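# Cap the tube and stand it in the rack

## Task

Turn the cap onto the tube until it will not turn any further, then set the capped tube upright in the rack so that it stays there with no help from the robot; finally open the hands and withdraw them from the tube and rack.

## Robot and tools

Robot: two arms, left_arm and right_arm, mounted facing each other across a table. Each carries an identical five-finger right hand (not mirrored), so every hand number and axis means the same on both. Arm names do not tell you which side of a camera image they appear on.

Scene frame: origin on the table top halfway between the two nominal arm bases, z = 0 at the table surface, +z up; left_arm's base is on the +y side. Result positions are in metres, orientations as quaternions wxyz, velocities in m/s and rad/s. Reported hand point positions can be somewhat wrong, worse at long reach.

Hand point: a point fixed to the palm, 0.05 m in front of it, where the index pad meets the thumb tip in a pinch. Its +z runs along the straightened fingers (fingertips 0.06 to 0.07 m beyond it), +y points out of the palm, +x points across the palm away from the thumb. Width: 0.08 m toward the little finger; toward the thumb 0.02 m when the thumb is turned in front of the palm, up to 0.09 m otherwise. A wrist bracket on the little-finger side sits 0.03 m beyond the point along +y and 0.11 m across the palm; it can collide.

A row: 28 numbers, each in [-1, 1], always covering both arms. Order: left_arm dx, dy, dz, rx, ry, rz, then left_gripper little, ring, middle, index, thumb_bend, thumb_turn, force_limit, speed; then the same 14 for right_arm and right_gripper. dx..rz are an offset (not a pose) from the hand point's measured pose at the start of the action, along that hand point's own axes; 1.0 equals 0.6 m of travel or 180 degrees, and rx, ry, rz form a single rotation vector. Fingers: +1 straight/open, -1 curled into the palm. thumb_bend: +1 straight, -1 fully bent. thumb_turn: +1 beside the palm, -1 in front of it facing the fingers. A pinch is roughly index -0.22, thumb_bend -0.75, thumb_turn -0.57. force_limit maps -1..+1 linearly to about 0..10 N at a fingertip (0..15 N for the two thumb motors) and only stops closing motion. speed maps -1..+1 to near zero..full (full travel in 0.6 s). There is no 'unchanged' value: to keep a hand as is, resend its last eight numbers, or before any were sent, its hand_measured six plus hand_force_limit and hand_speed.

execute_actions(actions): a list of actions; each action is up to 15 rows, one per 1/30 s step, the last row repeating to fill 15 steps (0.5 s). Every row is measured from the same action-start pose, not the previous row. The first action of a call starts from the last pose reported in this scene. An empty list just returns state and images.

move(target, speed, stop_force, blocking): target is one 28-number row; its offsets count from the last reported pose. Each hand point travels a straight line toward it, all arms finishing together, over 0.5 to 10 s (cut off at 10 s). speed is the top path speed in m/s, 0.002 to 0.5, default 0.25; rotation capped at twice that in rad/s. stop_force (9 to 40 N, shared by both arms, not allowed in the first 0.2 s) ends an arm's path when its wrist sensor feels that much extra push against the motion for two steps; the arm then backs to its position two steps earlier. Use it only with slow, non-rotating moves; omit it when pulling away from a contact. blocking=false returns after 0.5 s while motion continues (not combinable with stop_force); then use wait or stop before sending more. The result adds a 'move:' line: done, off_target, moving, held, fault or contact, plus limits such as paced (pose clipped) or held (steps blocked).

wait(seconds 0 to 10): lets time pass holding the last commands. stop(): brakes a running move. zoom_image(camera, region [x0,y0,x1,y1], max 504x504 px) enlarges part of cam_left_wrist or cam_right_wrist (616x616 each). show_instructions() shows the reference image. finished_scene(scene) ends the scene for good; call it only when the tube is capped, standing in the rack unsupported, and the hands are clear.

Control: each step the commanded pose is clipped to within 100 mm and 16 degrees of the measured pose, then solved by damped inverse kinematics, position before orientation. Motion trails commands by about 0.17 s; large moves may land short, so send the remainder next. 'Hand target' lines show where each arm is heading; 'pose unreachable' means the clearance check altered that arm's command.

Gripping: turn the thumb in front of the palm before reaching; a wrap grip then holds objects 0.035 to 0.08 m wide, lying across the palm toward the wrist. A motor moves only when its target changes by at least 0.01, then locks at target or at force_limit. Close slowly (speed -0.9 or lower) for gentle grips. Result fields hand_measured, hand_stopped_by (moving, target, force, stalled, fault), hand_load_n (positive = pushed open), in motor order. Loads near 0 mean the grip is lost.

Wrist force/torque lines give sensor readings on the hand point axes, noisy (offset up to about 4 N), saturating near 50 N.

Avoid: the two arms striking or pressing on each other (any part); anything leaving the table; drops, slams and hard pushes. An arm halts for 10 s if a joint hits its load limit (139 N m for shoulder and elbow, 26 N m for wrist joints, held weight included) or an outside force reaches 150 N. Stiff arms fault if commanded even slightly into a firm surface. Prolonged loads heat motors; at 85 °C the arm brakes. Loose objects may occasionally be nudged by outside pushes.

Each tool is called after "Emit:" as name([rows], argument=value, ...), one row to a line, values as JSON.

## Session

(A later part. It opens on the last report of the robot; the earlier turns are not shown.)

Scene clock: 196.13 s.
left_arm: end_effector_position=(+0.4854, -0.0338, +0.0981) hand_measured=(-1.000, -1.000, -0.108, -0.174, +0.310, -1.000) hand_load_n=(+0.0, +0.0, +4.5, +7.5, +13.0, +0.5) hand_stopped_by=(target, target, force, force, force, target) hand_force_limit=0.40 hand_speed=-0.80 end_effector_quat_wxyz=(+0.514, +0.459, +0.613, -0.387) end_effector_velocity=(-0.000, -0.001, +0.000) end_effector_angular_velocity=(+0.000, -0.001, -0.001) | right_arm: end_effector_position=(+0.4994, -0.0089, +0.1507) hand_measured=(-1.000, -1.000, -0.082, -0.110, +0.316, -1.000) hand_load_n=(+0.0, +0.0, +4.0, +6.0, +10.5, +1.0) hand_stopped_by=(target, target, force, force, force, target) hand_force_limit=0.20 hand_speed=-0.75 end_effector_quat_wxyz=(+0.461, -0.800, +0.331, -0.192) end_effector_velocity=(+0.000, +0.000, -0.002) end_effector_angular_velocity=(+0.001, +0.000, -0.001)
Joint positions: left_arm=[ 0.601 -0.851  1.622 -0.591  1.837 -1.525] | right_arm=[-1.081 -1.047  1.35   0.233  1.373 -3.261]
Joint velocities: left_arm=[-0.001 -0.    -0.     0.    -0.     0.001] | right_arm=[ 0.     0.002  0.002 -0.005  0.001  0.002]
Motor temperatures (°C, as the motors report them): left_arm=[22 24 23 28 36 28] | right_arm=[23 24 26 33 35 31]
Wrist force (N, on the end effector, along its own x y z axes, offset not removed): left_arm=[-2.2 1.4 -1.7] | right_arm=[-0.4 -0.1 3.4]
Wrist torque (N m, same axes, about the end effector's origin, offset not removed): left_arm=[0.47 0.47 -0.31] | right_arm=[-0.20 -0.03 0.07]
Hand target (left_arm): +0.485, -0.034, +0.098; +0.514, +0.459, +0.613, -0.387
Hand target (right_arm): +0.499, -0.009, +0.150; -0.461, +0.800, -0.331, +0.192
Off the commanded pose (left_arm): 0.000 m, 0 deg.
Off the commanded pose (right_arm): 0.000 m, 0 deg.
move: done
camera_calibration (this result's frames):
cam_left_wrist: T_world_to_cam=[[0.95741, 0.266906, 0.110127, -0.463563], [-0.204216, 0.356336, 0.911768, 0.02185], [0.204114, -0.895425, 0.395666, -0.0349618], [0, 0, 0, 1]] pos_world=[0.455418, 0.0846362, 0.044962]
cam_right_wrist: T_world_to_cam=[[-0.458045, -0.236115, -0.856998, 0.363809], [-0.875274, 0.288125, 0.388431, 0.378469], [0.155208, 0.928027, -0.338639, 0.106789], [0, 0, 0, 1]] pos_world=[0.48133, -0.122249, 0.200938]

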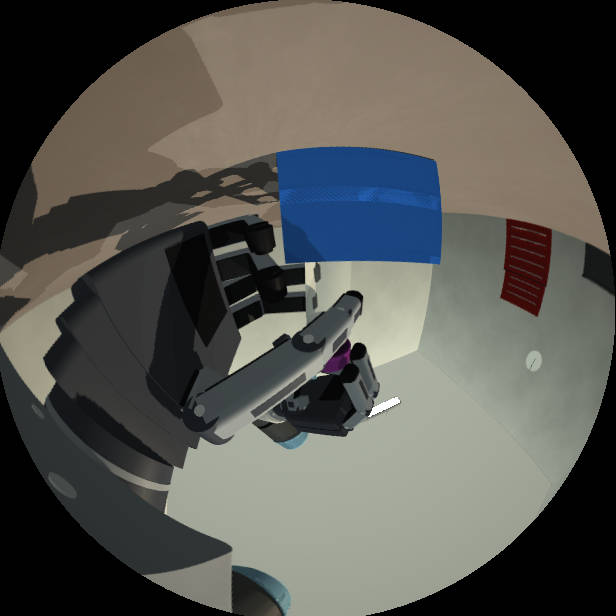

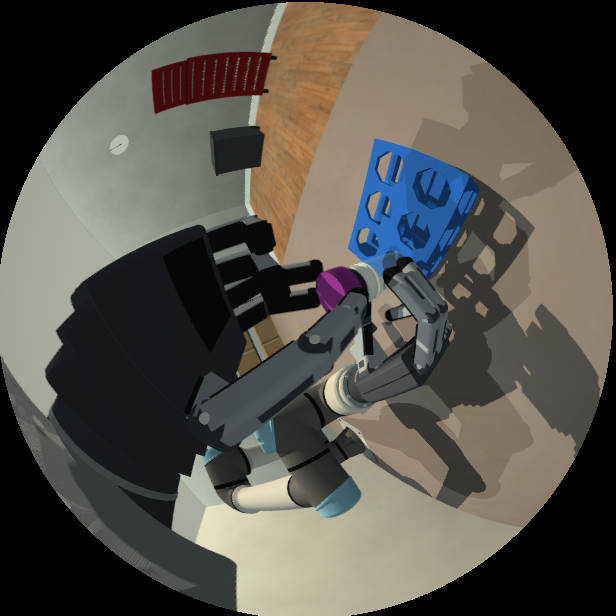

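Emit:
move(target=[0,0,0,0,0,0,-1,-1,-0.5,-0.5,0.1,-1,0.4,-0.8,0.002,0.009,0.001,0,0,0,-1,-1,-0.4,-0.4,0.3,-1,0.2,-0.75], speed=0.02)

Emit:
zoom_image(camera="cam_right_wrist", region=[300,230,400,330])

Emit:
move(target=[0,0,0,0,0,0,-1,-1,-0.5,-0.5,0.1,-1,0.4,-0.8,0,0.0072,0.0042,0,0,0,-1,-1,-0.4,-0.4,0.3,-1,0.2,-0.75], speed=0.005, stop_force=9)

Emit:
zoom_image(camera="cam_right_wrist", region=[300,230,400,330])

Scene clock: 208.70 s.
left_arm: end_effector_position=(+0.4854, -0.0338, +0.0981) hand_measured=(-1.000, -1.000, -0.108, -0.174, +0.310, -1.000) hand_load_n=(+0.0, +0.0, +4.5, +7.5, +13.0, +0.5) hand_stopped_by=(target, target, force, force, force, target) hand_force_limit=0.40 hand_speed=-0.80 end_effector_quat_wxyz=(+0.514, +0.459, +0.613, -0.387) end_effector_velocity=(+0.001, -0.000, +0.001) end_effector_angular_velocity=(-0.001, -0.001, +0.001) | right_arm: end_effector_position=(+0.4987, -0.0112, +0.1458) hand_measured=(-1.000, -1.000, -0.082, -0.110, +0.316, -1.000) hand_load_n=(+0.0, +0.0, +4.0, +6.0, +10.5, +1.0) hand_stopped_by=(target, target, force, force, force, target) hand_force_limit=0.20 hand_speed=-0.75 end_effector_quat_wxyz=(+0.461, -0.800, +0.331, -0.192) end_effector_velocity=(-0.000, -0.001, -0.002) end_effector_angular_velocity=(+0.000, -0.000, -0.000)
Joint positions: left_arm=[ 0.601 -0.851  1.622 -0.591  1.837 -1.525] | right_arm=[-1.084 -1.049  1.365  0.219  1.371 -3.262]
Joint velocities: left_arm=[ 0.    -0.    -0.001 -0.    -0.001  0.   ] | right_arm=[-0.001 -0.002  0.007 -0.005 -0.001 -0.   ]
Motor temperatures (°C, as the motors report them): left_arm=[22 24 23 28 36 28] | right_arm=[23 24 26 33 35 31]
Wrist force (N, on the end effector, along its own x y z axes, offset not removed): left_arm=[0.2 2.7 1.0] | right_arm=[1.1 -2.8 0.7]
Wrist torque (N m, same axes, about the end effector's origin, offset not removed): left_arm=[0.36 -0.22 0.14] | right_arm=[-0.48 -0.30 0.06]
Hand target (left_arm): +0.485, -0.034, +0.098; +0.514, +0.459, +0.613, -0.387
Hand target (right_arm): +0.499, -0.011, +0.146; -0.461, +0.800, -0.331, +0.192
Off the commanded pose (left_arm): 0.000 m, 0 deg.
Off the commanded pose (right_arm): 0.000 m, 0 deg.
move: done
camera_calibration (this result's frames):
cam_left_wrist: T_world_to_cam=[[0.95741, 0.266906, 0.110127, -0.463563], [-0.204216, 0.356336, 0.911768, 0.02185], [0.204114, -0.895425, 0.395666, -0.0349618], [0, 0, 0, 1]] pos_world=[0.455418, 0.0846362, 0.0449621]
cam_right_wrist: T_world_to_cam=[[-0.458082, -0.236164, -0.856964, 0.358803], [-0.875264, 0.28811, 0.388465, 0.380401], [0.155158, 0.928019, -0.338684, 0.10742], [0, 0, 0, 1]] pos_world=[0.480645, -0.124549, 0.19609]

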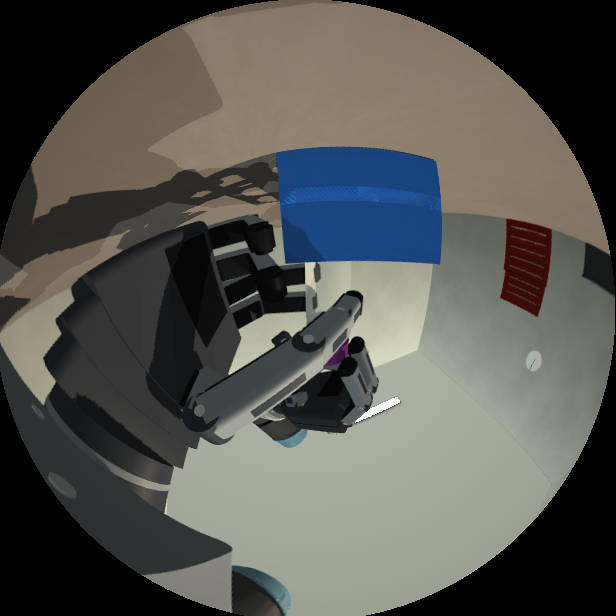

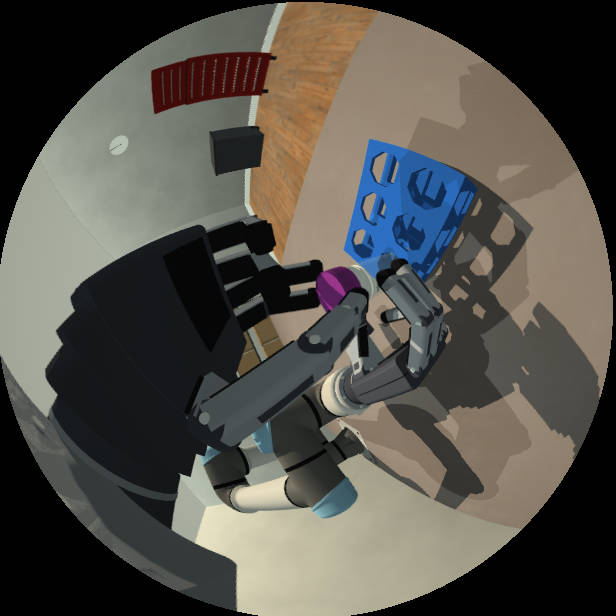

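Region (300, 230, 400, 330) of cam_right_wrist's 616x616 image, scaled by 5.040, with more detail than that image has.

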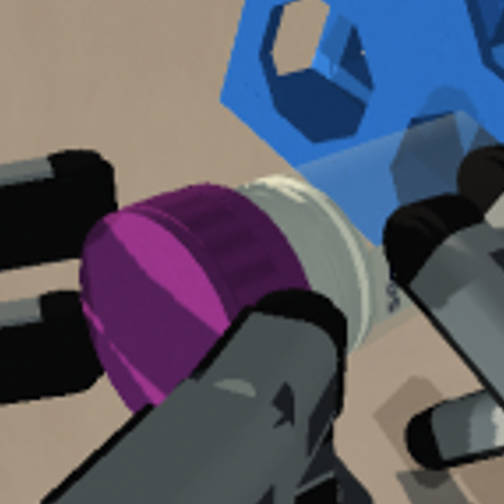

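Scene clock: 209.93 s.
left_arm: end_effector_position=(+0.4854, -0.0338, +0.0981) hand_measured=(-1.000, -1.000, -0.108, -0.174, +0.310, -1.000) hand_load_n=(+0.0, +0.0, +4.5, +7.5, +12.5, +0.5) hand_stopped_by=(target, target, force, force, force, target) hand_force_limit=0.40 hand_speed=-0.80 end_effector_quat_wxyz=(+0.514, +0.459, +0.613, -0.387) end_effector_velocity=(+0.001, +0.001, -0.000) end_effector_angular_velocity=(+0.000, +0.000, +0.001) | right_arm: end_effector_position=(+0.4987, -0.0112, +0.1409) hand_measured=(-1.000, -1.000, -0.082, -0.110, +0.316, -1.000) hand_load_n=(+0.0, +0.0, +4.5, +6.5, +10.5, +1.0) hand_stopped_by=(target, target, force, force, force, target) hand_force_limit=0.20 hand_speed=-0.75 end_effector_quat_wxyz=(+0.461, -0.800, +0.331, -0.192) end_effector_velocity=(-0.000, -0.000, -0.002) end_effector_angular_velocity=(-0.000, +0.001, +0.001)
Joint positions: left_arm=[ 0.601 -0.851  1.622 -0.591  1.837 -1.525] | right_arm=[-1.085 -1.045  1.372  0.208  1.371 -3.262]
Joint velocities: left_arm=[ 0.001 -0.     0.     0.     0.     0.   ] | right_arm=[-0.     0.001  0.002 -0.003 -0.001 -0.   ]
Motor temperatures (°C, as the motors report them): left_arm=[22 24 23 28 36 28] | right_arm=[23 24 26 33 35 31]
Wrist force (N, on the end effector, along its own x y z axes, offset not removed): left_arm=[1.0 -0.4 -0.4] | right_arm=[-1.8 0.2 -0.4]
Wrist torque (N m, same axes, about the end effector's origin, offset not removed): left_arm=[0.20 -0.08 -0.11] | right_arm=[0.41 0.03 0.21]
Hand target (left_arm): +0.485, -0.034, +0.098; +0.514, +0.459, +0.613, -0.387
Hand target (right_arm): +0.499, -0.011, +0.141; -0.461, +0.800, -0.331, +0.192
Off the commanded pose (left_arm): 0.000 m, 0 deg.
Off the commanded pose (right_arm): 0.000 m, 0 deg.
move: done
camera_calibration (this result's frames):
cam_left_wrist: T_world_to_cam=[[0.95741, 0.266906, 0.110127, -0.463563], [-0.204216, 0.356336, 0.911768, 0.02185], [0.204114, -0.895425, 0.395666, -0.0349619], [0, 0, 0, 1]] pos_world=[0.455418, 0.0846361, 0.0449621]
cam_right_wrist: T_world_to_cam=[[-0.458081, -0.236157, -0.856967, 0.354606], [-0.875263, 0.288116, 0.388464, 0.382346], [0.155167, 0.928019, -0.33868, 0.10575], [0, 0, 0, 1]] pos_world=[0.480682, -0.124555, 0.191173]

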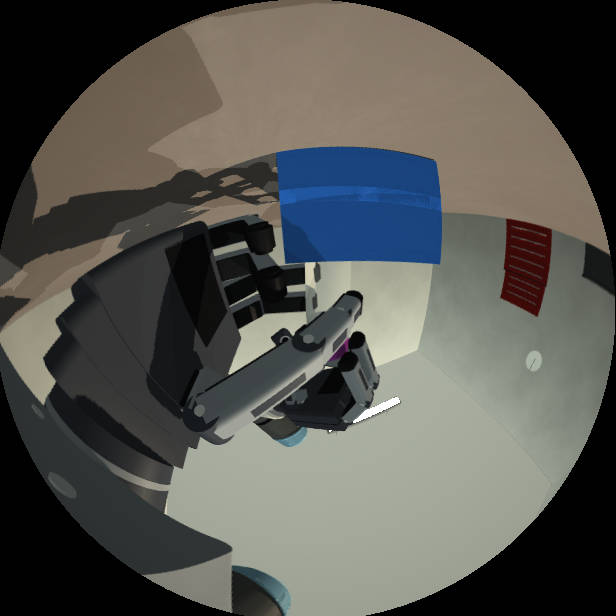

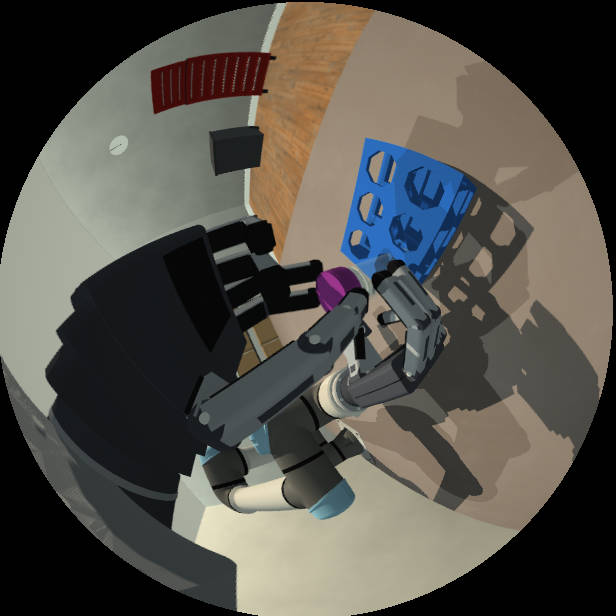

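Region (300, 230, 400, 330) of cam_right_wrist's 616x616 image, scaled by 5.040, with more detail than that image has.

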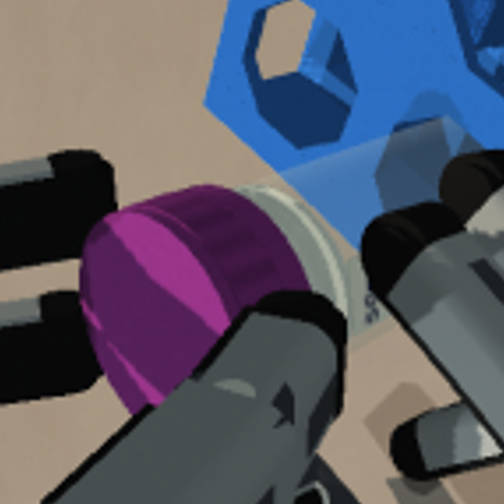

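Emit:
move(target=[0,0,0,0,0,0,-1,-1,-0.5,-0.5,0.1,-1,0.4,-0.8,-0.0007,0.0036,0.0038,0,0,0,-1,-1,-0.4,-0.4,0.3,-1,0.2,-0.75], speed=0.004, stop_force=9)

Emit:
zoom_image(camera="cam_right_wrist", region=[300,230,400,330])

Scene clock: 218.37 s.
left_arm: end_effector_position=(+0.4854, -0.0338, +0.0981) hand_measured=(-1.000, -1.000, -0.108, -0.174, +0.310, -1.000) hand_load_n=(+0.0, +0.0, +4.5, +7.5, +13.0, +0.5) hand_stopped_by=(target, target, force, force, force, target) hand_force_limit=0.40 hand_speed=-0.80 end_effector_quat_wxyz=(+0.514, +0.459, +0.613, -0.387) end_effector_velocity=(+0.000, +0.000, +0.000) end_effector_angular_velocity=(-0.000, -0.000, +0.000) | right_arm: end_effector_position=(+0.4991, -0.0103, +0.1380) hand_measured=(-1.000, -1.000, -0.082, -0.110, +0.316, -1.000) hand_load_n=(+0.0, +0.0, +4.0, +6.0, +10.5, +1.0) hand_stopped_by=(target, target, force, force, force, target) hand_force_limit=0.20 hand_speed=-0.75 end_effector_quat_wxyz=(+0.461, -0.800, +0.331, -0.192) end_effector_velocity=(-0.000, +0.000, -0.001) end_effector_angular_velocity=(+0.001, +0.001, +0.001)
Joint positions: left_arm=[ 0.601 -0.851  1.622 -0.591  1.837 -1.525] | right_arm=[-1.083 -1.041  1.373  0.203  1.372 -3.262]
Joint velocities: left_arm=[ 0.     0.    -0.001  0.    -0.    -0.   ] | right_arm=[ 0.     0.001  0.    -0.001 -0.001  0.001]
Motor temperatures (°C, as the motors report them): left_arm=[22 24 23 28 36 28] | right_arm=[23 24 26 33 35 31]
Wrist force (N, on the end effector, along its own x y z axes, offset not removed): left_arm=[1.0 1.1 0.4] | right_arm=[-2.2 -3.1 1.6]
Wrist torque (N m, same axes, about the end effector's origin, offset not removed): left_arm=[0.31 -0.29 -0.10] | right_arm=[-0.61 0.47 -0.31]
Hand target (left_arm): +0.485, -0.034, +0.098; +0.514, +0.459, +0.613, -0.387
Hand target (right_arm): +0.499, -0.010, +0.138; -0.461, +0.800, -0.331, +0.192
Off the commanded pose (left_arm): 0.000 m, 0 deg.
Off the commanded pose (right_arm): 0.000 m, 0 deg.
move: done
camera_calibration (this result's frames):
cam_left_wrist: T_world_to_cam=[[0.95741, 0.266906, 0.110127, -0.463564], [-0.204216, 0.356336, 0.911768, 0.0218501], [0.204114, -0.895425, 0.395666, -0.0349619], [0, 0, 0, 1]] pos_world=[0.455419, 0.0846364, 0.044962]
cam_right_wrist: T_world_to_cam=[[-0.458083, -0.23616, -0.856965, 0.352445], [-0.875262, 0.288116, 0.388465, 0.383523], [0.155166, 0.928018, -0.338683, 0.103861], [0, 0, 0, 1]] pos_world=[0.481016, -0.123651, 0.188223]

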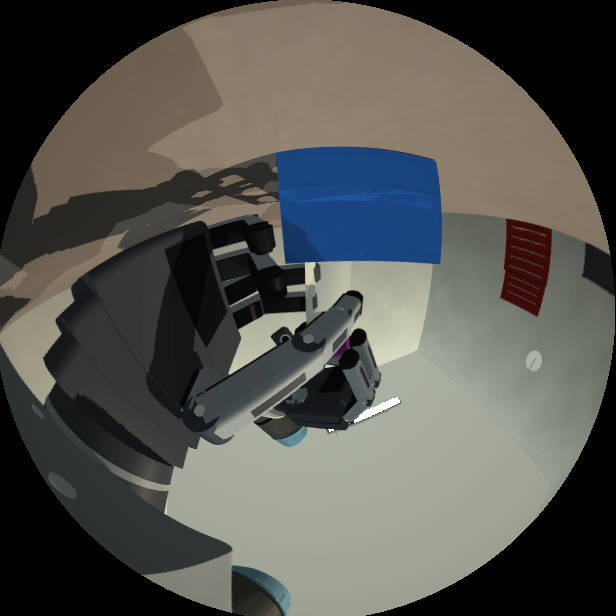

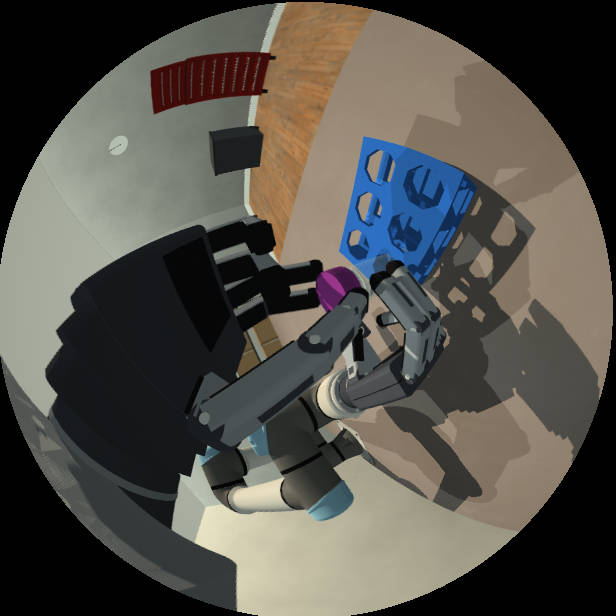

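Region (300, 230, 400, 330) of cam_right_wrist's 616x616 image, scaled by 5.040, with more detail than that image has.

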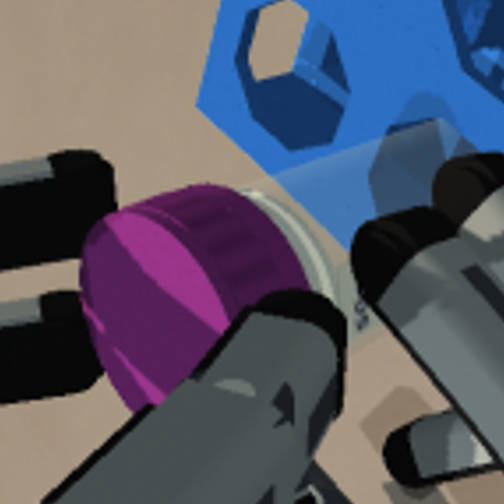

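Emit:
move(target=[0,0,0,0,0,0,-1,-1,-0.5,-0.5,0.1,-1,0.4,-0.8,0,0.0022,0.0013,0,0,0,-1,-1,-0.4,-0.4,0.3,-1,0.2,-0.75], speed=0.004)

Emit:
move(target=[0,0,0,0,0,0,-1,-1,-0.5,-0.5,0.1,-1,0.4,-0.8,0,0,0,0,0,0,-1,-1,0.12,0.1,0.5,-1,0.2,-0.5])

Emit:
move(target=[0,0,0,0,0,0,-1,-1,-0.5,-0.5,0.1,-1,0.4,-0.8,-0.002,0.006,0.003,-0.03,0,0,-1,-1,0.12,0.1,0.47,-1,0.2,-0.5], speed=0.1)

Emit:
zoom_image(camera="cam_right_wrist", region=[290,220,416,346])

Scene clock: 230.83 s.
left_arm: end_effector_position=(+0.4854, -0.0338, +0.0981) hand_measured=(-1.000, -1.000, -0.108, -0.174, +0.310, -1.000) hand_load_n=(+0.0, +0.0, +4.5, +7.5, +13.0, +0.5) hand_stopped_by=(target, target, force, force, force, target) hand_force_limit=0.40 hand_speed=-0.80 end_effector_quat_wxyz=(+0.514, +0.459, +0.613, -0.387) end_effector_velocity=(+0.000, +0.000, +0.000) end_effector_angular_velocity=(-0.001, -0.000, +0.001) | right_arm: end_effector_position=(+0.4991, -0.0102, +0.1365) hand_measured=(-1.000, -1.000, -0.082, -0.110, +0.316, -1.000) hand_load_n=(+0.0, +0.0, +4.0, +6.0, +10.5, +1.0) hand_stopped_by=(target, target, force, force, force, target) hand_force_limit=0.20 hand_speed=-0.75 end_effector_quat_wxyz=(+0.461, -0.800, +0.331, -0.192) end_effector_velocity=(+0.000, +0.000, -0.000) end_effector_angular_velocity=(+0.000, -0.000, -0.000)
Joint positions: left_arm=[ 0.601 -0.851  1.622 -0.591  1.837 -1.525] | right_arm=[-1.083 -1.04   1.376  0.2    1.372 -3.262]
Joint velocities: left_arm=[ 0.     0.    -0.    -0.001 -0.001 -0.   ] | right_arm=[ 0.     0.     0.    -0.001  0.001  0.   ]
Motor temperatures (°C, as the motors report them): left_arm=[22 24 24 28 36 28] | right_arm=[23 24 26 33 35 31]
Wrist force (N, on the end effector, along its own x y z axes, offset not removed): left_arm=[-1.5 1.8 -1.9] | right_arm=[-2.2 -0.1 1.7]
Wrist torque (N m, same axes, about the end effector's origin, offset not removed): left_arm=[0.52 0.33 -0.18] | right_arm=[0.04 0.37 -0.21]
Hand target (left_arm): +0.485, -0.034, +0.098; +0.514, +0.459, +0.613, -0.387
Hand target (right_arm): +0.499, -0.010, +0.136; -0.461, +0.800, -0.331, +0.192
Off the commanded pose (left_arm): 0.000 m, 0 deg.
Off the commanded pose (right_arm): 0.000 m, 0 deg.
move: done
camera_calibration (this result's frames):
cam_left_wrist: T_world_to_cam=[[0.95741, 0.266906, 0.110127, -0.463563], [-0.204216, 0.356336, 0.911768, 0.0218501], [0.204114, -0.895425, 0.395666, -0.0349619], [0, 0, 0, 1]] pos_world=[0.455418, 0.0846361, 0.044962]
cam_right_wrist: T_world_to_cam=[[-0.458087, -0.236162, -0.856962, 0.35118], [-0.87526, 0.288118, 0.388469, 0.384096], [0.155164, 0.928017, -0.338686, 0.103343], [0, 0, 0, 1]] pos_world=[0.48102, -0.123634, 0.186739]

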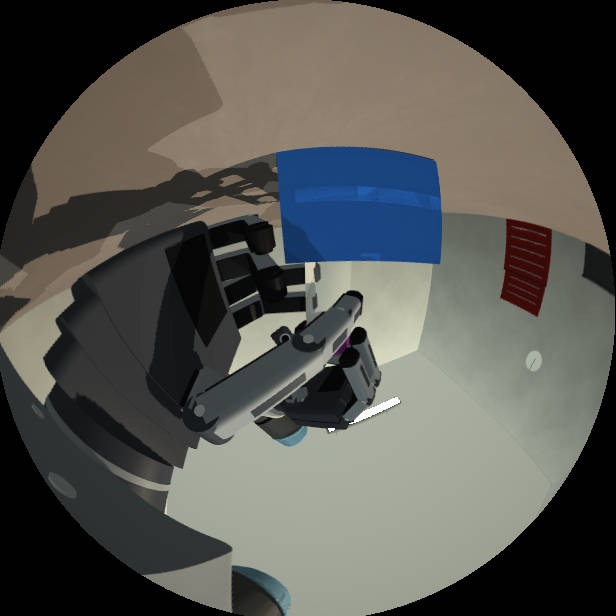

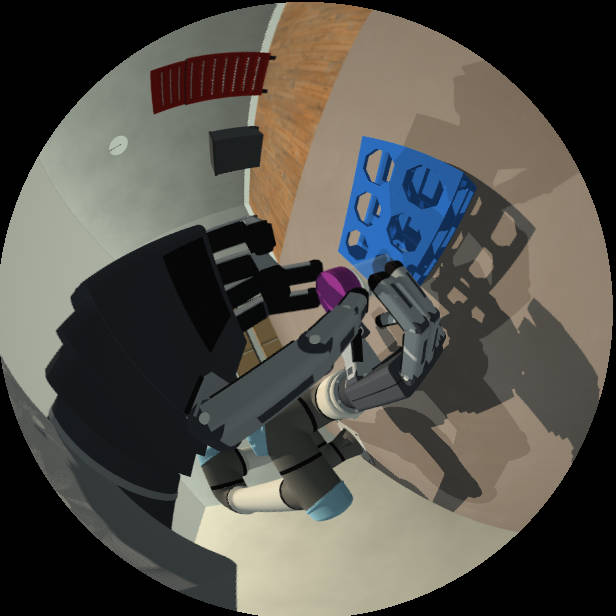

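Scene clock: 231.47 s.
left_arm: end_effector_position=(+0.4854, -0.0338, +0.0981) hand_measured=(-1.000, -1.000, -0.108, -0.174, +0.310, -1.000) hand_load_n=(+0.0, +0.0, +4.5, +7.0, +13.0, -0.5) hand_stopped_by=(target, target, force, force, force, target) hand_force_limit=0.40 hand_speed=-0.80 end_effector_quat_wxyz=(+0.514, +0.459, +0.613, -0.387) end_effector_velocity=(+0.001, +0.001, -0.001) end_effector_angular_velocity=(+0.001, +0.000, +0.001) | right_arm: end_effector_position=(+0.4991, -0.0102, +0.1365) hand_measured=(-1.000, -1.000, +0.120, +0.100, +0.500, -1.000) hand_load_n=(+0.0, +0.0, +0.0, +0.0, +0.0, +0.0) hand_stopped_by=(target, target, target, target, target, target) hand_force_limit=0.20 hand_speed=-0.50 end_effector_quat_wxyz=(+0.461, -0.800, +0.331, -0.192) end_effector_velocity=(+0.000, +0.000, -0.000) end_effector_angular_velocity=(-0.000, -0.001, +0.001)
Joint positions: left_arm=[ 0.601 -0.851  1.622 -0.591  1.837 -1.525] | right_arm=[-1.083 -1.04   1.376  0.2    1.372 -3.262]
Joint velocities: left_arm=[ 0.001  0.     0.001  0.    -0.     0.   ] | right_arm=[ 0.     0.     0.    -0.001 -0.    -0.001]
Motor temperatures (°C, as the motors report them): left_arm=[22 24 24 28 36 28] | right_arm=[23 24 26 33 35 31]
Wrist force (N, on the end effector, along its own x y z axes, offset not removed): left_arm=[-0.3 1.9 -3.8] | right_arm=[0.0 -1.8 0.5]
Wrist torque (N m, same axes, about the end effector's origin, offset not removed): left_arm=[0.62 -0.10 -0.03] | right_arm=[-0.20 -0.06 0.11]
Hand target (left_arm): +0.485, -0.034, +0.098; +0.514, +0.459, +0.613, -0.387
Hand target (right_arm): +0.499, -0.010, +0.136; -0.461, +0.800, -0.331, +0.192
Off the commanded pose (left_arm): 0.000 m, 0 deg.
Off the commanded pose (right_arm): 0.000 m, 0 deg.
move: done
camera_calibration (this result's frames):
cam_left_wrist: T_world_to_cam=[[0.95741, 0.266906, 0.110127, -0.463564], [-0.204217, 0.356336, 0.911768, 0.02185], [0.204114, -0.895425, 0.395666, -0.034962], [0, 0, 0, 1]] pos_world=[0.455418, 0.0846363, 0.0449622]
cam_right_wrist: T_world_to_cam=[[-0.458091, -0.236164, -0.85696, 0.351163], [-0.875259, 0.288118, 0.388472, 0.384102], [0.155163, 0.928016, -0.338689, 0.103339], [0, 0, 0, 1]] pos_world=[0.481019, -0.123635, 0.18672]

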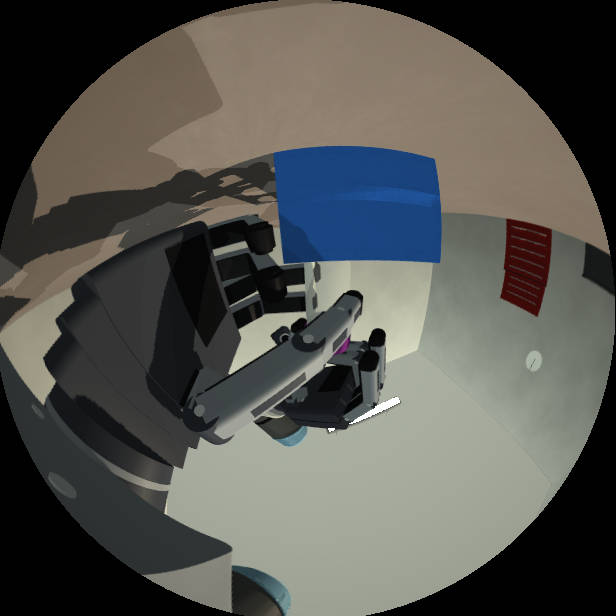

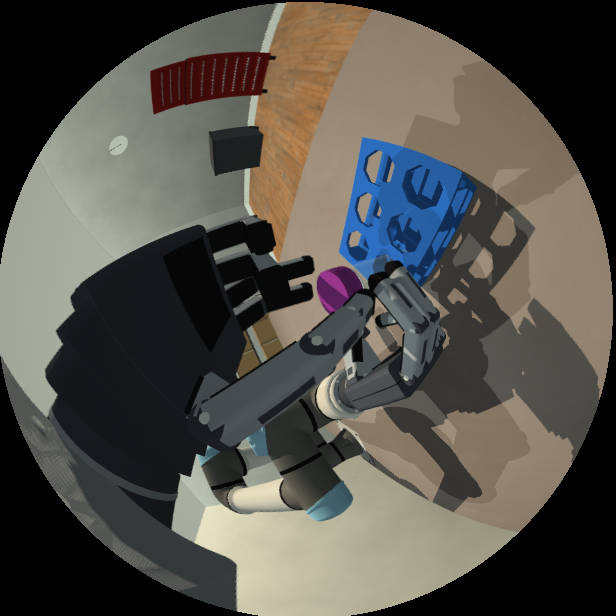

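Scene clock: 232.30 s.
left_arm: end_effector_position=(+0.4854, -0.0338, +0.0981) hand_measured=(-1.000, -1.000, -0.108, -0.174, +0.310, -1.000) hand_load_n=(+0.0, +0.0, +4.5, +7.0, +13.0, -0.5) hand_stopped_by=(target, target, force, force, force, target) hand_force_limit=0.40 hand_speed=-0.80 end_effector_quat_wxyz=(+0.514, +0.459, +0.613, -0.387) end_effector_velocity=(-0.001, -0.001, -0.000) end_effector_angular_velocity=(+0.000, -0.000, -0.001) | right_arm: end_effector_position=(+0.4981, -0.0096, +0.1325) hand_measured=(-1.000, -1.000, +0.120, +0.100, +0.470, -1.000) hand_load_n=(+0.0, +0.0, +0.0, +0.0, +0.0, +0.0) hand_stopped_by=(target, target, target, target, target, target) hand_force_limit=0.20 hand_speed=-0.50 end_effector_quat_wxyz=(+0.424, -0.821, +0.339, -0.177) end_effector_velocity=(-0.000, +0.000, -0.000) end_effector_angular_velocity=(-0.008, +0.009, +0.000)
Joint positions: left_arm=[ 0.601 -0.851  1.622 -0.591  1.837 -1.525] | right_arm=[-1.074 -0.987  1.271  0.345  1.391 -3.274]
Joint velocities: left_arm=[-0.001 -0.     0.    -0.     0.     0.   ] | right_arm=[ 0.001  0.007 -0.015  0.02   0.002 -0.001]
Motor temperatures (°C, as the motors report them): left_arm=[22 24 24 28 36 28] | right_arm=[23 24 26 33 35 31]
Wrist force (N, on the end effector, along its own x y z axes, offset not removed): left_arm=[0.1 3.7 -1.1] | right_arm=[-2.0 1.7 0.6]
Wrist torque (N m, same axes, about the end effector's origin, offset not removed): left_arm=[0.78 -0.34 0.03] | right_arm=[0.20 0.31 0.18]
Hand target (left_arm): +0.485, -0.034, +0.098; +0.514, +0.459, +0.613, -0.387
Hand target (right_arm): +0.498, -0.010, +0.132; -0.423, +0.821, -0.340, +0.176
Off the commanded pose (left_arm): 0.000 m, 0 deg.
Off the commanded pose (right_arm): 0.000 m, 0 deg.
move: done
camera_calibration (this result's frames):
cam_left_wrist: T_world_to_cam=[[0.95741, 0.266906, 0.110127, -0.463563], [-0.204216, 0.356336, 0.911768, 0.0218499], [0.204114, -0.895425, 0.395666, -0.0349619], [0, 0, 0, 1]] pos_world=[0.455418, 0.0846362, 0.0449621]
cam_right_wrist: T_world_to_cam=[[-0.513084, -0.290779, -0.807584, 0.367793], [-0.84833, 0.315053, 0.425533, 0.366509], [0.130696, 0.903432, -0.408325, 0.122717], [0, 0, 0, 1]] pos_world=[0.483591, -0.11939, 0.191171]

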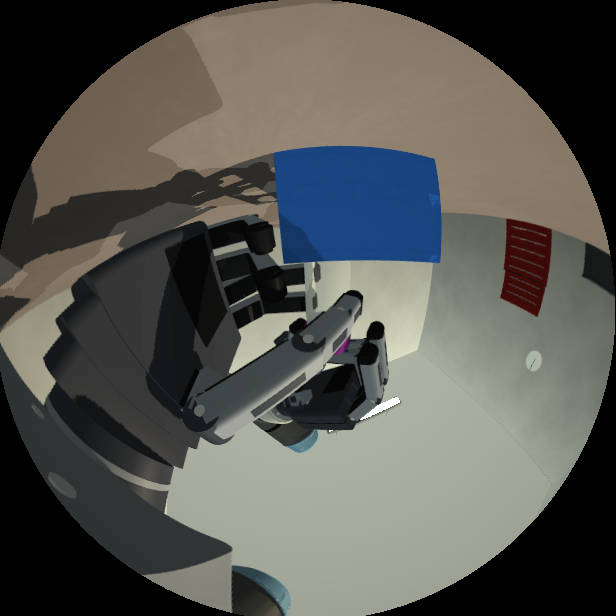

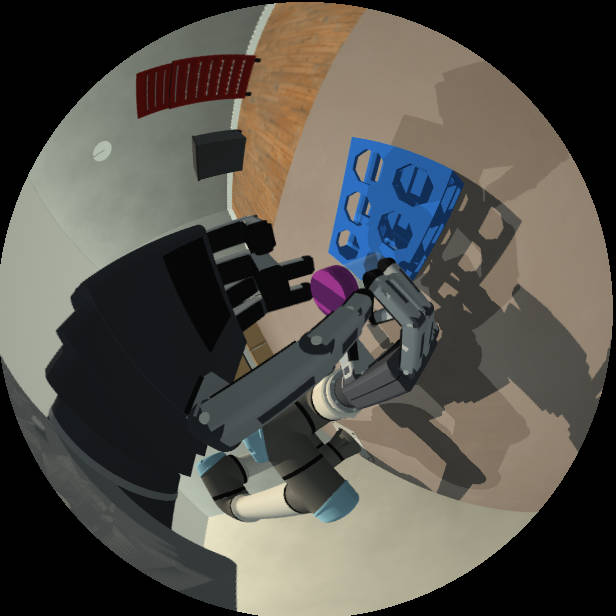

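Region (290, 220, 416, 346) of cam_right_wrist's 616x616 image, scaled by 4.000, with more detail than that image has.

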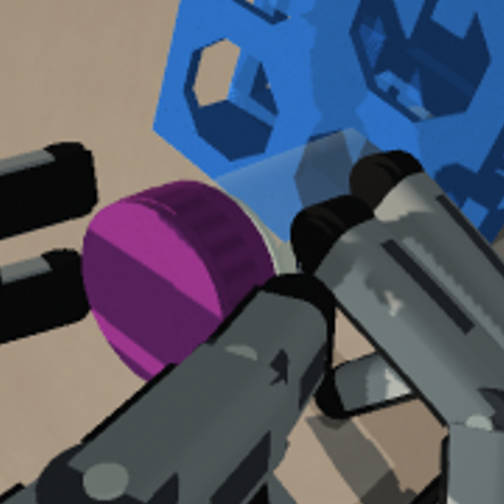

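Emit:
move(target=[0,0,0,0,0,0,-1,-1,-0.5,-0.5,0.1,-1,0.4,-0.8,-0.0028,0.0087,-0.0079,0,-0.1587,-0.1124,-1,-1,0.12,0.1,0.45,-1,0.2,-0.5], speed=0.4)

Emit:
move(target=[0,0,0,0,0,0,-1,-1,-0.5,-0.5,0.1,-1,0.4,-0.8,0,0,0,0,0,0,-1,-1,-0.05,-0.085,0.2,-1,-0.1,-0.7])

Emit:
zoom_image(camera="cam_right_wrist", region=[290,220,416,346])

Scene clock: 245.53 s.
left_arm: end_effector_position=(+0.4854, -0.0338, +0.0981) hand_measured=(-1.000, -1.000, -0.108, -0.174, +0.310, -1.000) hand_load_n=(+0.0, +0.0, +4.5, +7.0, +13.0, -0.5) hand_stopped_by=(target, target, force, force, force, target) hand_force_limit=0.40 hand_speed=-0.80 end_effector_quat_wxyz=(+0.514, +0.459, +0.613, -0.387) end_effector_velocity=(-0.001, -0.001, +0.000) end_effector_angular_velocity=(-0.000, -0.000, -0.001) | right_arm: end_effector_position=(+0.4921, -0.0132, +0.1312) hand_measured=(-1.000, -1.000, +0.120, +0.100, +0.450, -1.000) hand_load_n=(+0.0, +0.0, +0.0, +0.0, +0.0, +0.0) hand_stopped_by=(target, target, target, target, target, target) hand_force_limit=0.20 hand_speed=-0.50 end_effector_quat_wxyz=(+0.457, -0.885, +0.077, -0.041) end_effector_velocity=(-0.000, +0.000, -0.001) end_effector_angular_velocity=(-0.004, +0.003, +0.010)
Joint positions: left_arm=[ 0.601 -0.851  1.622 -0.591  1.837 -1.525] | right_arm=[-1.204 -0.807  1.017  0.682  0.838 -3.835]
Joint velocities: left_arm=[-0.001  0.    -0.     0.    -0.     0.   ] | right_arm=[ 0.     0.009 -0.013  0.017 -0.004 -0.012]
Motor temperatures (°C, as the motors report them): left_arm=[22 24 24 28 36 28] | right_arm=[23 24 26 33 35 31]
Wrist force (N, on the end effector, along its own x y z axes, offset not removed): left_arm=[-1.4 2.9 2.6] | right_arm=[-3.5 2.1 -0.4]
Wrist torque (N m, same axes, about the end effector's origin, offset not removed): left_arm=[0.47 0.05 -0.14] | right_arm=[0.40 0.64 0.09]
Hand target (left_arm): +0.485, -0.034, +0.098; +0.514, +0.459, +0.613, -0.387
Hand target (right_arm): +0.492, -0.013, +0.131; -0.457, +0.885, -0.077, +0.041
Off the commanded pose (left_arm): 0.000 m, 0 deg.
Off the commanded pose (right_arm): 0.000 m, 0 deg.
move: done
camera_calibration (this result's frames):
cam_left_wrist: T_world_to_cam=[[0.95741, 0.266906, 0.110127, -0.463564], [-0.204217, 0.356336, 0.911768, 0.02185], [0.204114, -0.895425, 0.395666, -0.034962], [0, 0, 0, 1]] pos_world=[0.455418, 0.0846362, 0.0449622]
cam_right_wrist: T_world_to_cam=[[-0.254442, -0.531928, -0.807658, 0.232181], [-0.875638, -0.227784, 0.425878, 0.369343], [-0.410508, 0.815578, -0.407819, 0.391304], [0, 0, 0, 1]] pos_world=[0.543121, -0.111505, 0.189809]

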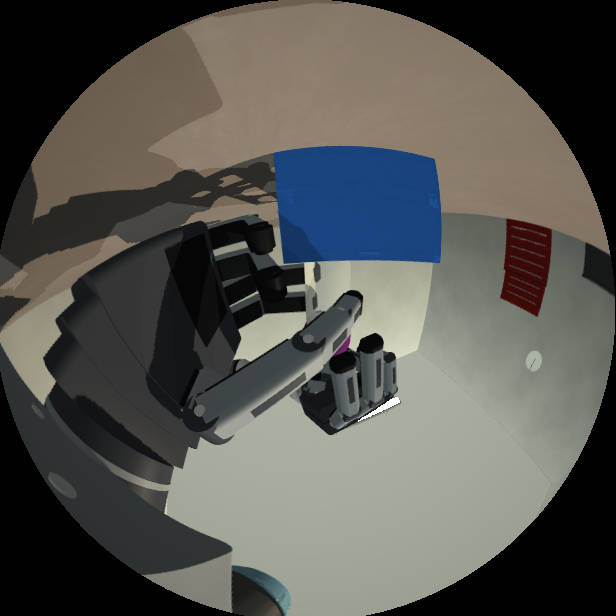

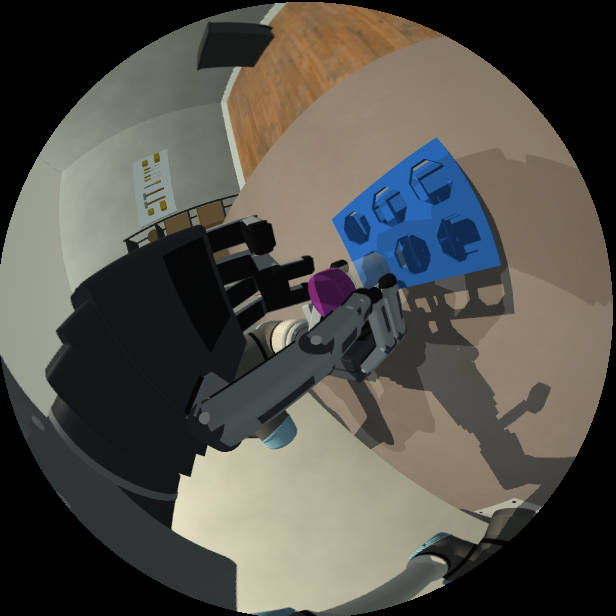

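Scene clock: 246.37 s.
left_arm: end_effector_position=(+0.4854, -0.0338, +0.0981) hand_measured=(-1.000, -1.000, -0.108, -0.174, +0.310, -1.000) hand_load_n=(+0.0, +0.0, +5.0, +7.5, +12.0, -0.5) hand_stopped_by=(target, target, force, force, force, target) hand_force_limit=0.40 hand_speed=-0.80 end_effector_quat_wxyz=(+0.514, +0.459, +0.613, -0.387) end_effector_velocity=(-0.001, -0.001, -0.000) end_effector_angular_velocity=(+0.000, +0.000, -0.003) | right_arm: end_effector_position=(+0.4921, -0.0132, +0.1312) hand_measured=(-1.000, -1.000, -0.050, -0.082, +0.284, -1.000) hand_load_n=(+0.0, +0.0, +3.0, +6.0, +6.5, +0.0) hand_stopped_by=(target, target, target, force, force, target) hand_force_limit=-0.10 hand_speed=-0.70 end_effector_quat_wxyz=(+0.457, -0.885, +0.077, -0.041) end_effector_velocity=(-0.000, -0.000, -0.000) end_effector_angular_velocity=(-0.001, -0.000, -0.000)
Joint positions: left_arm=[ 0.601 -0.851  1.622 -0.591  1.837 -1.525] | right_arm=[-1.204 -0.807  1.017  0.682  0.838 -3.835]
Joint velocities: left_arm=[-0.001 -0.     0.     0.     0.002  0.   ] | right_arm=[-0.    -0.     0.001 -0.     0.001 -0.001]
Motor temperatures (°C, as the motors report them): left_arm=[22 24 24 28 36 28] | right_arm=[23 24 26 33 35 31]
Wrist force (N, on the end effector, along its own x y z axes, offset not removed): left_arm=[-2.1 -1.0 2.0] | right_arm=[-2.4 -1.0 3.1]
Wrist torque (N m, same axes, about the end effector's origin, offset not removed): left_arm=[0.28 0.02 -0.30] | right_arm=[0.11 0.39 0.01]
Hand target (left_arm): +0.485, -0.034, +0.098; +0.514, +0.459, +0.613, -0.387
Hand target (right_arm): +0.492, -0.013, +0.131; -0.457, +0.885, -0.077, +0.041
Off the commanded pose (left_arm): 0.000 m, 0 deg.
Off the commanded pose (right_arm): 0.000 m, 0 deg.
move: done
camera_calibration (this result's frames):
cam_left_wrist: T_world_to_cam=[[0.95741, 0.266906, 0.110127, -0.463563], [-0.204216, 0.356336, 0.911768, 0.0218499], [0.204114, -0.895425, 0.395666, -0.0349619], [0, 0, 0, 1]] pos_world=[0.455418, 0.0846362, 0.0449621]
cam_right_wrist: T_world_to_cam=[[-0.254449, -0.531924, -0.807659, 0.232163], [-0.875634, -0.227788, 0.425886, 0.369362], [-0.410514, 0.815579, -0.40781, 0.391294], [0, 0, 0, 1]] pos_world=[0.543131, -0.111502, 0.189776]

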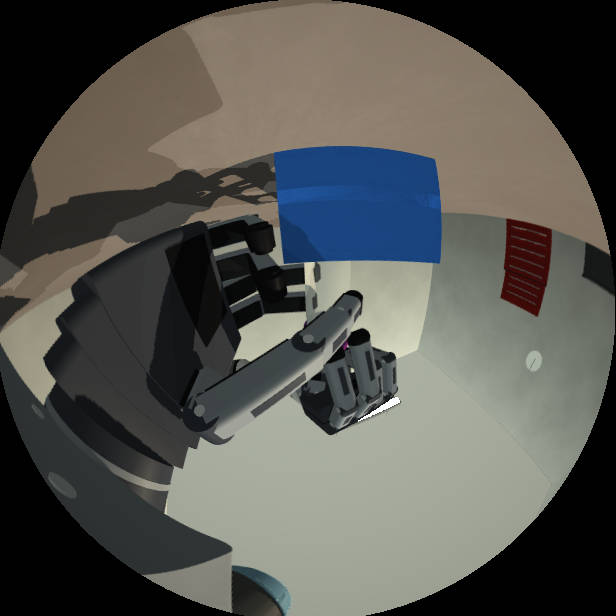

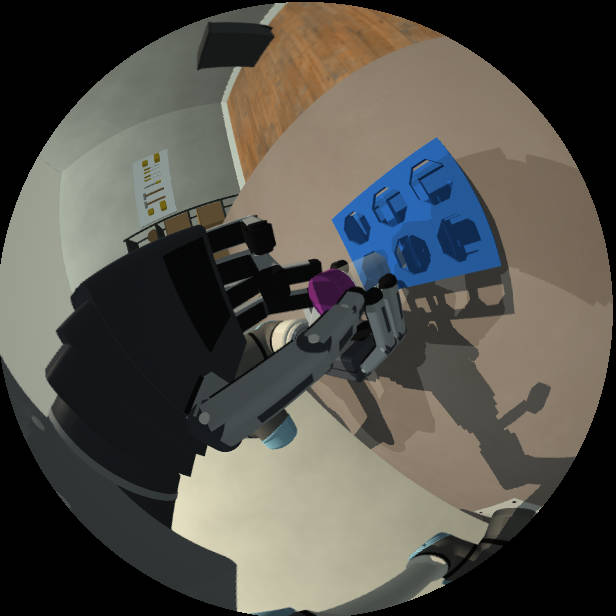

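Region (290, 220, 416, 346) of cam_right_wrist's 616x616 image, scaled by 4.000, with more detail than that image has.

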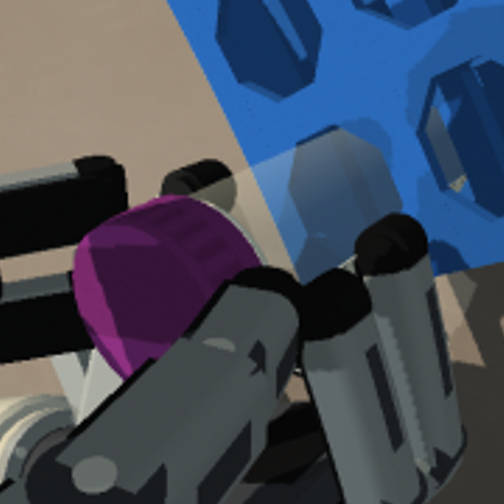

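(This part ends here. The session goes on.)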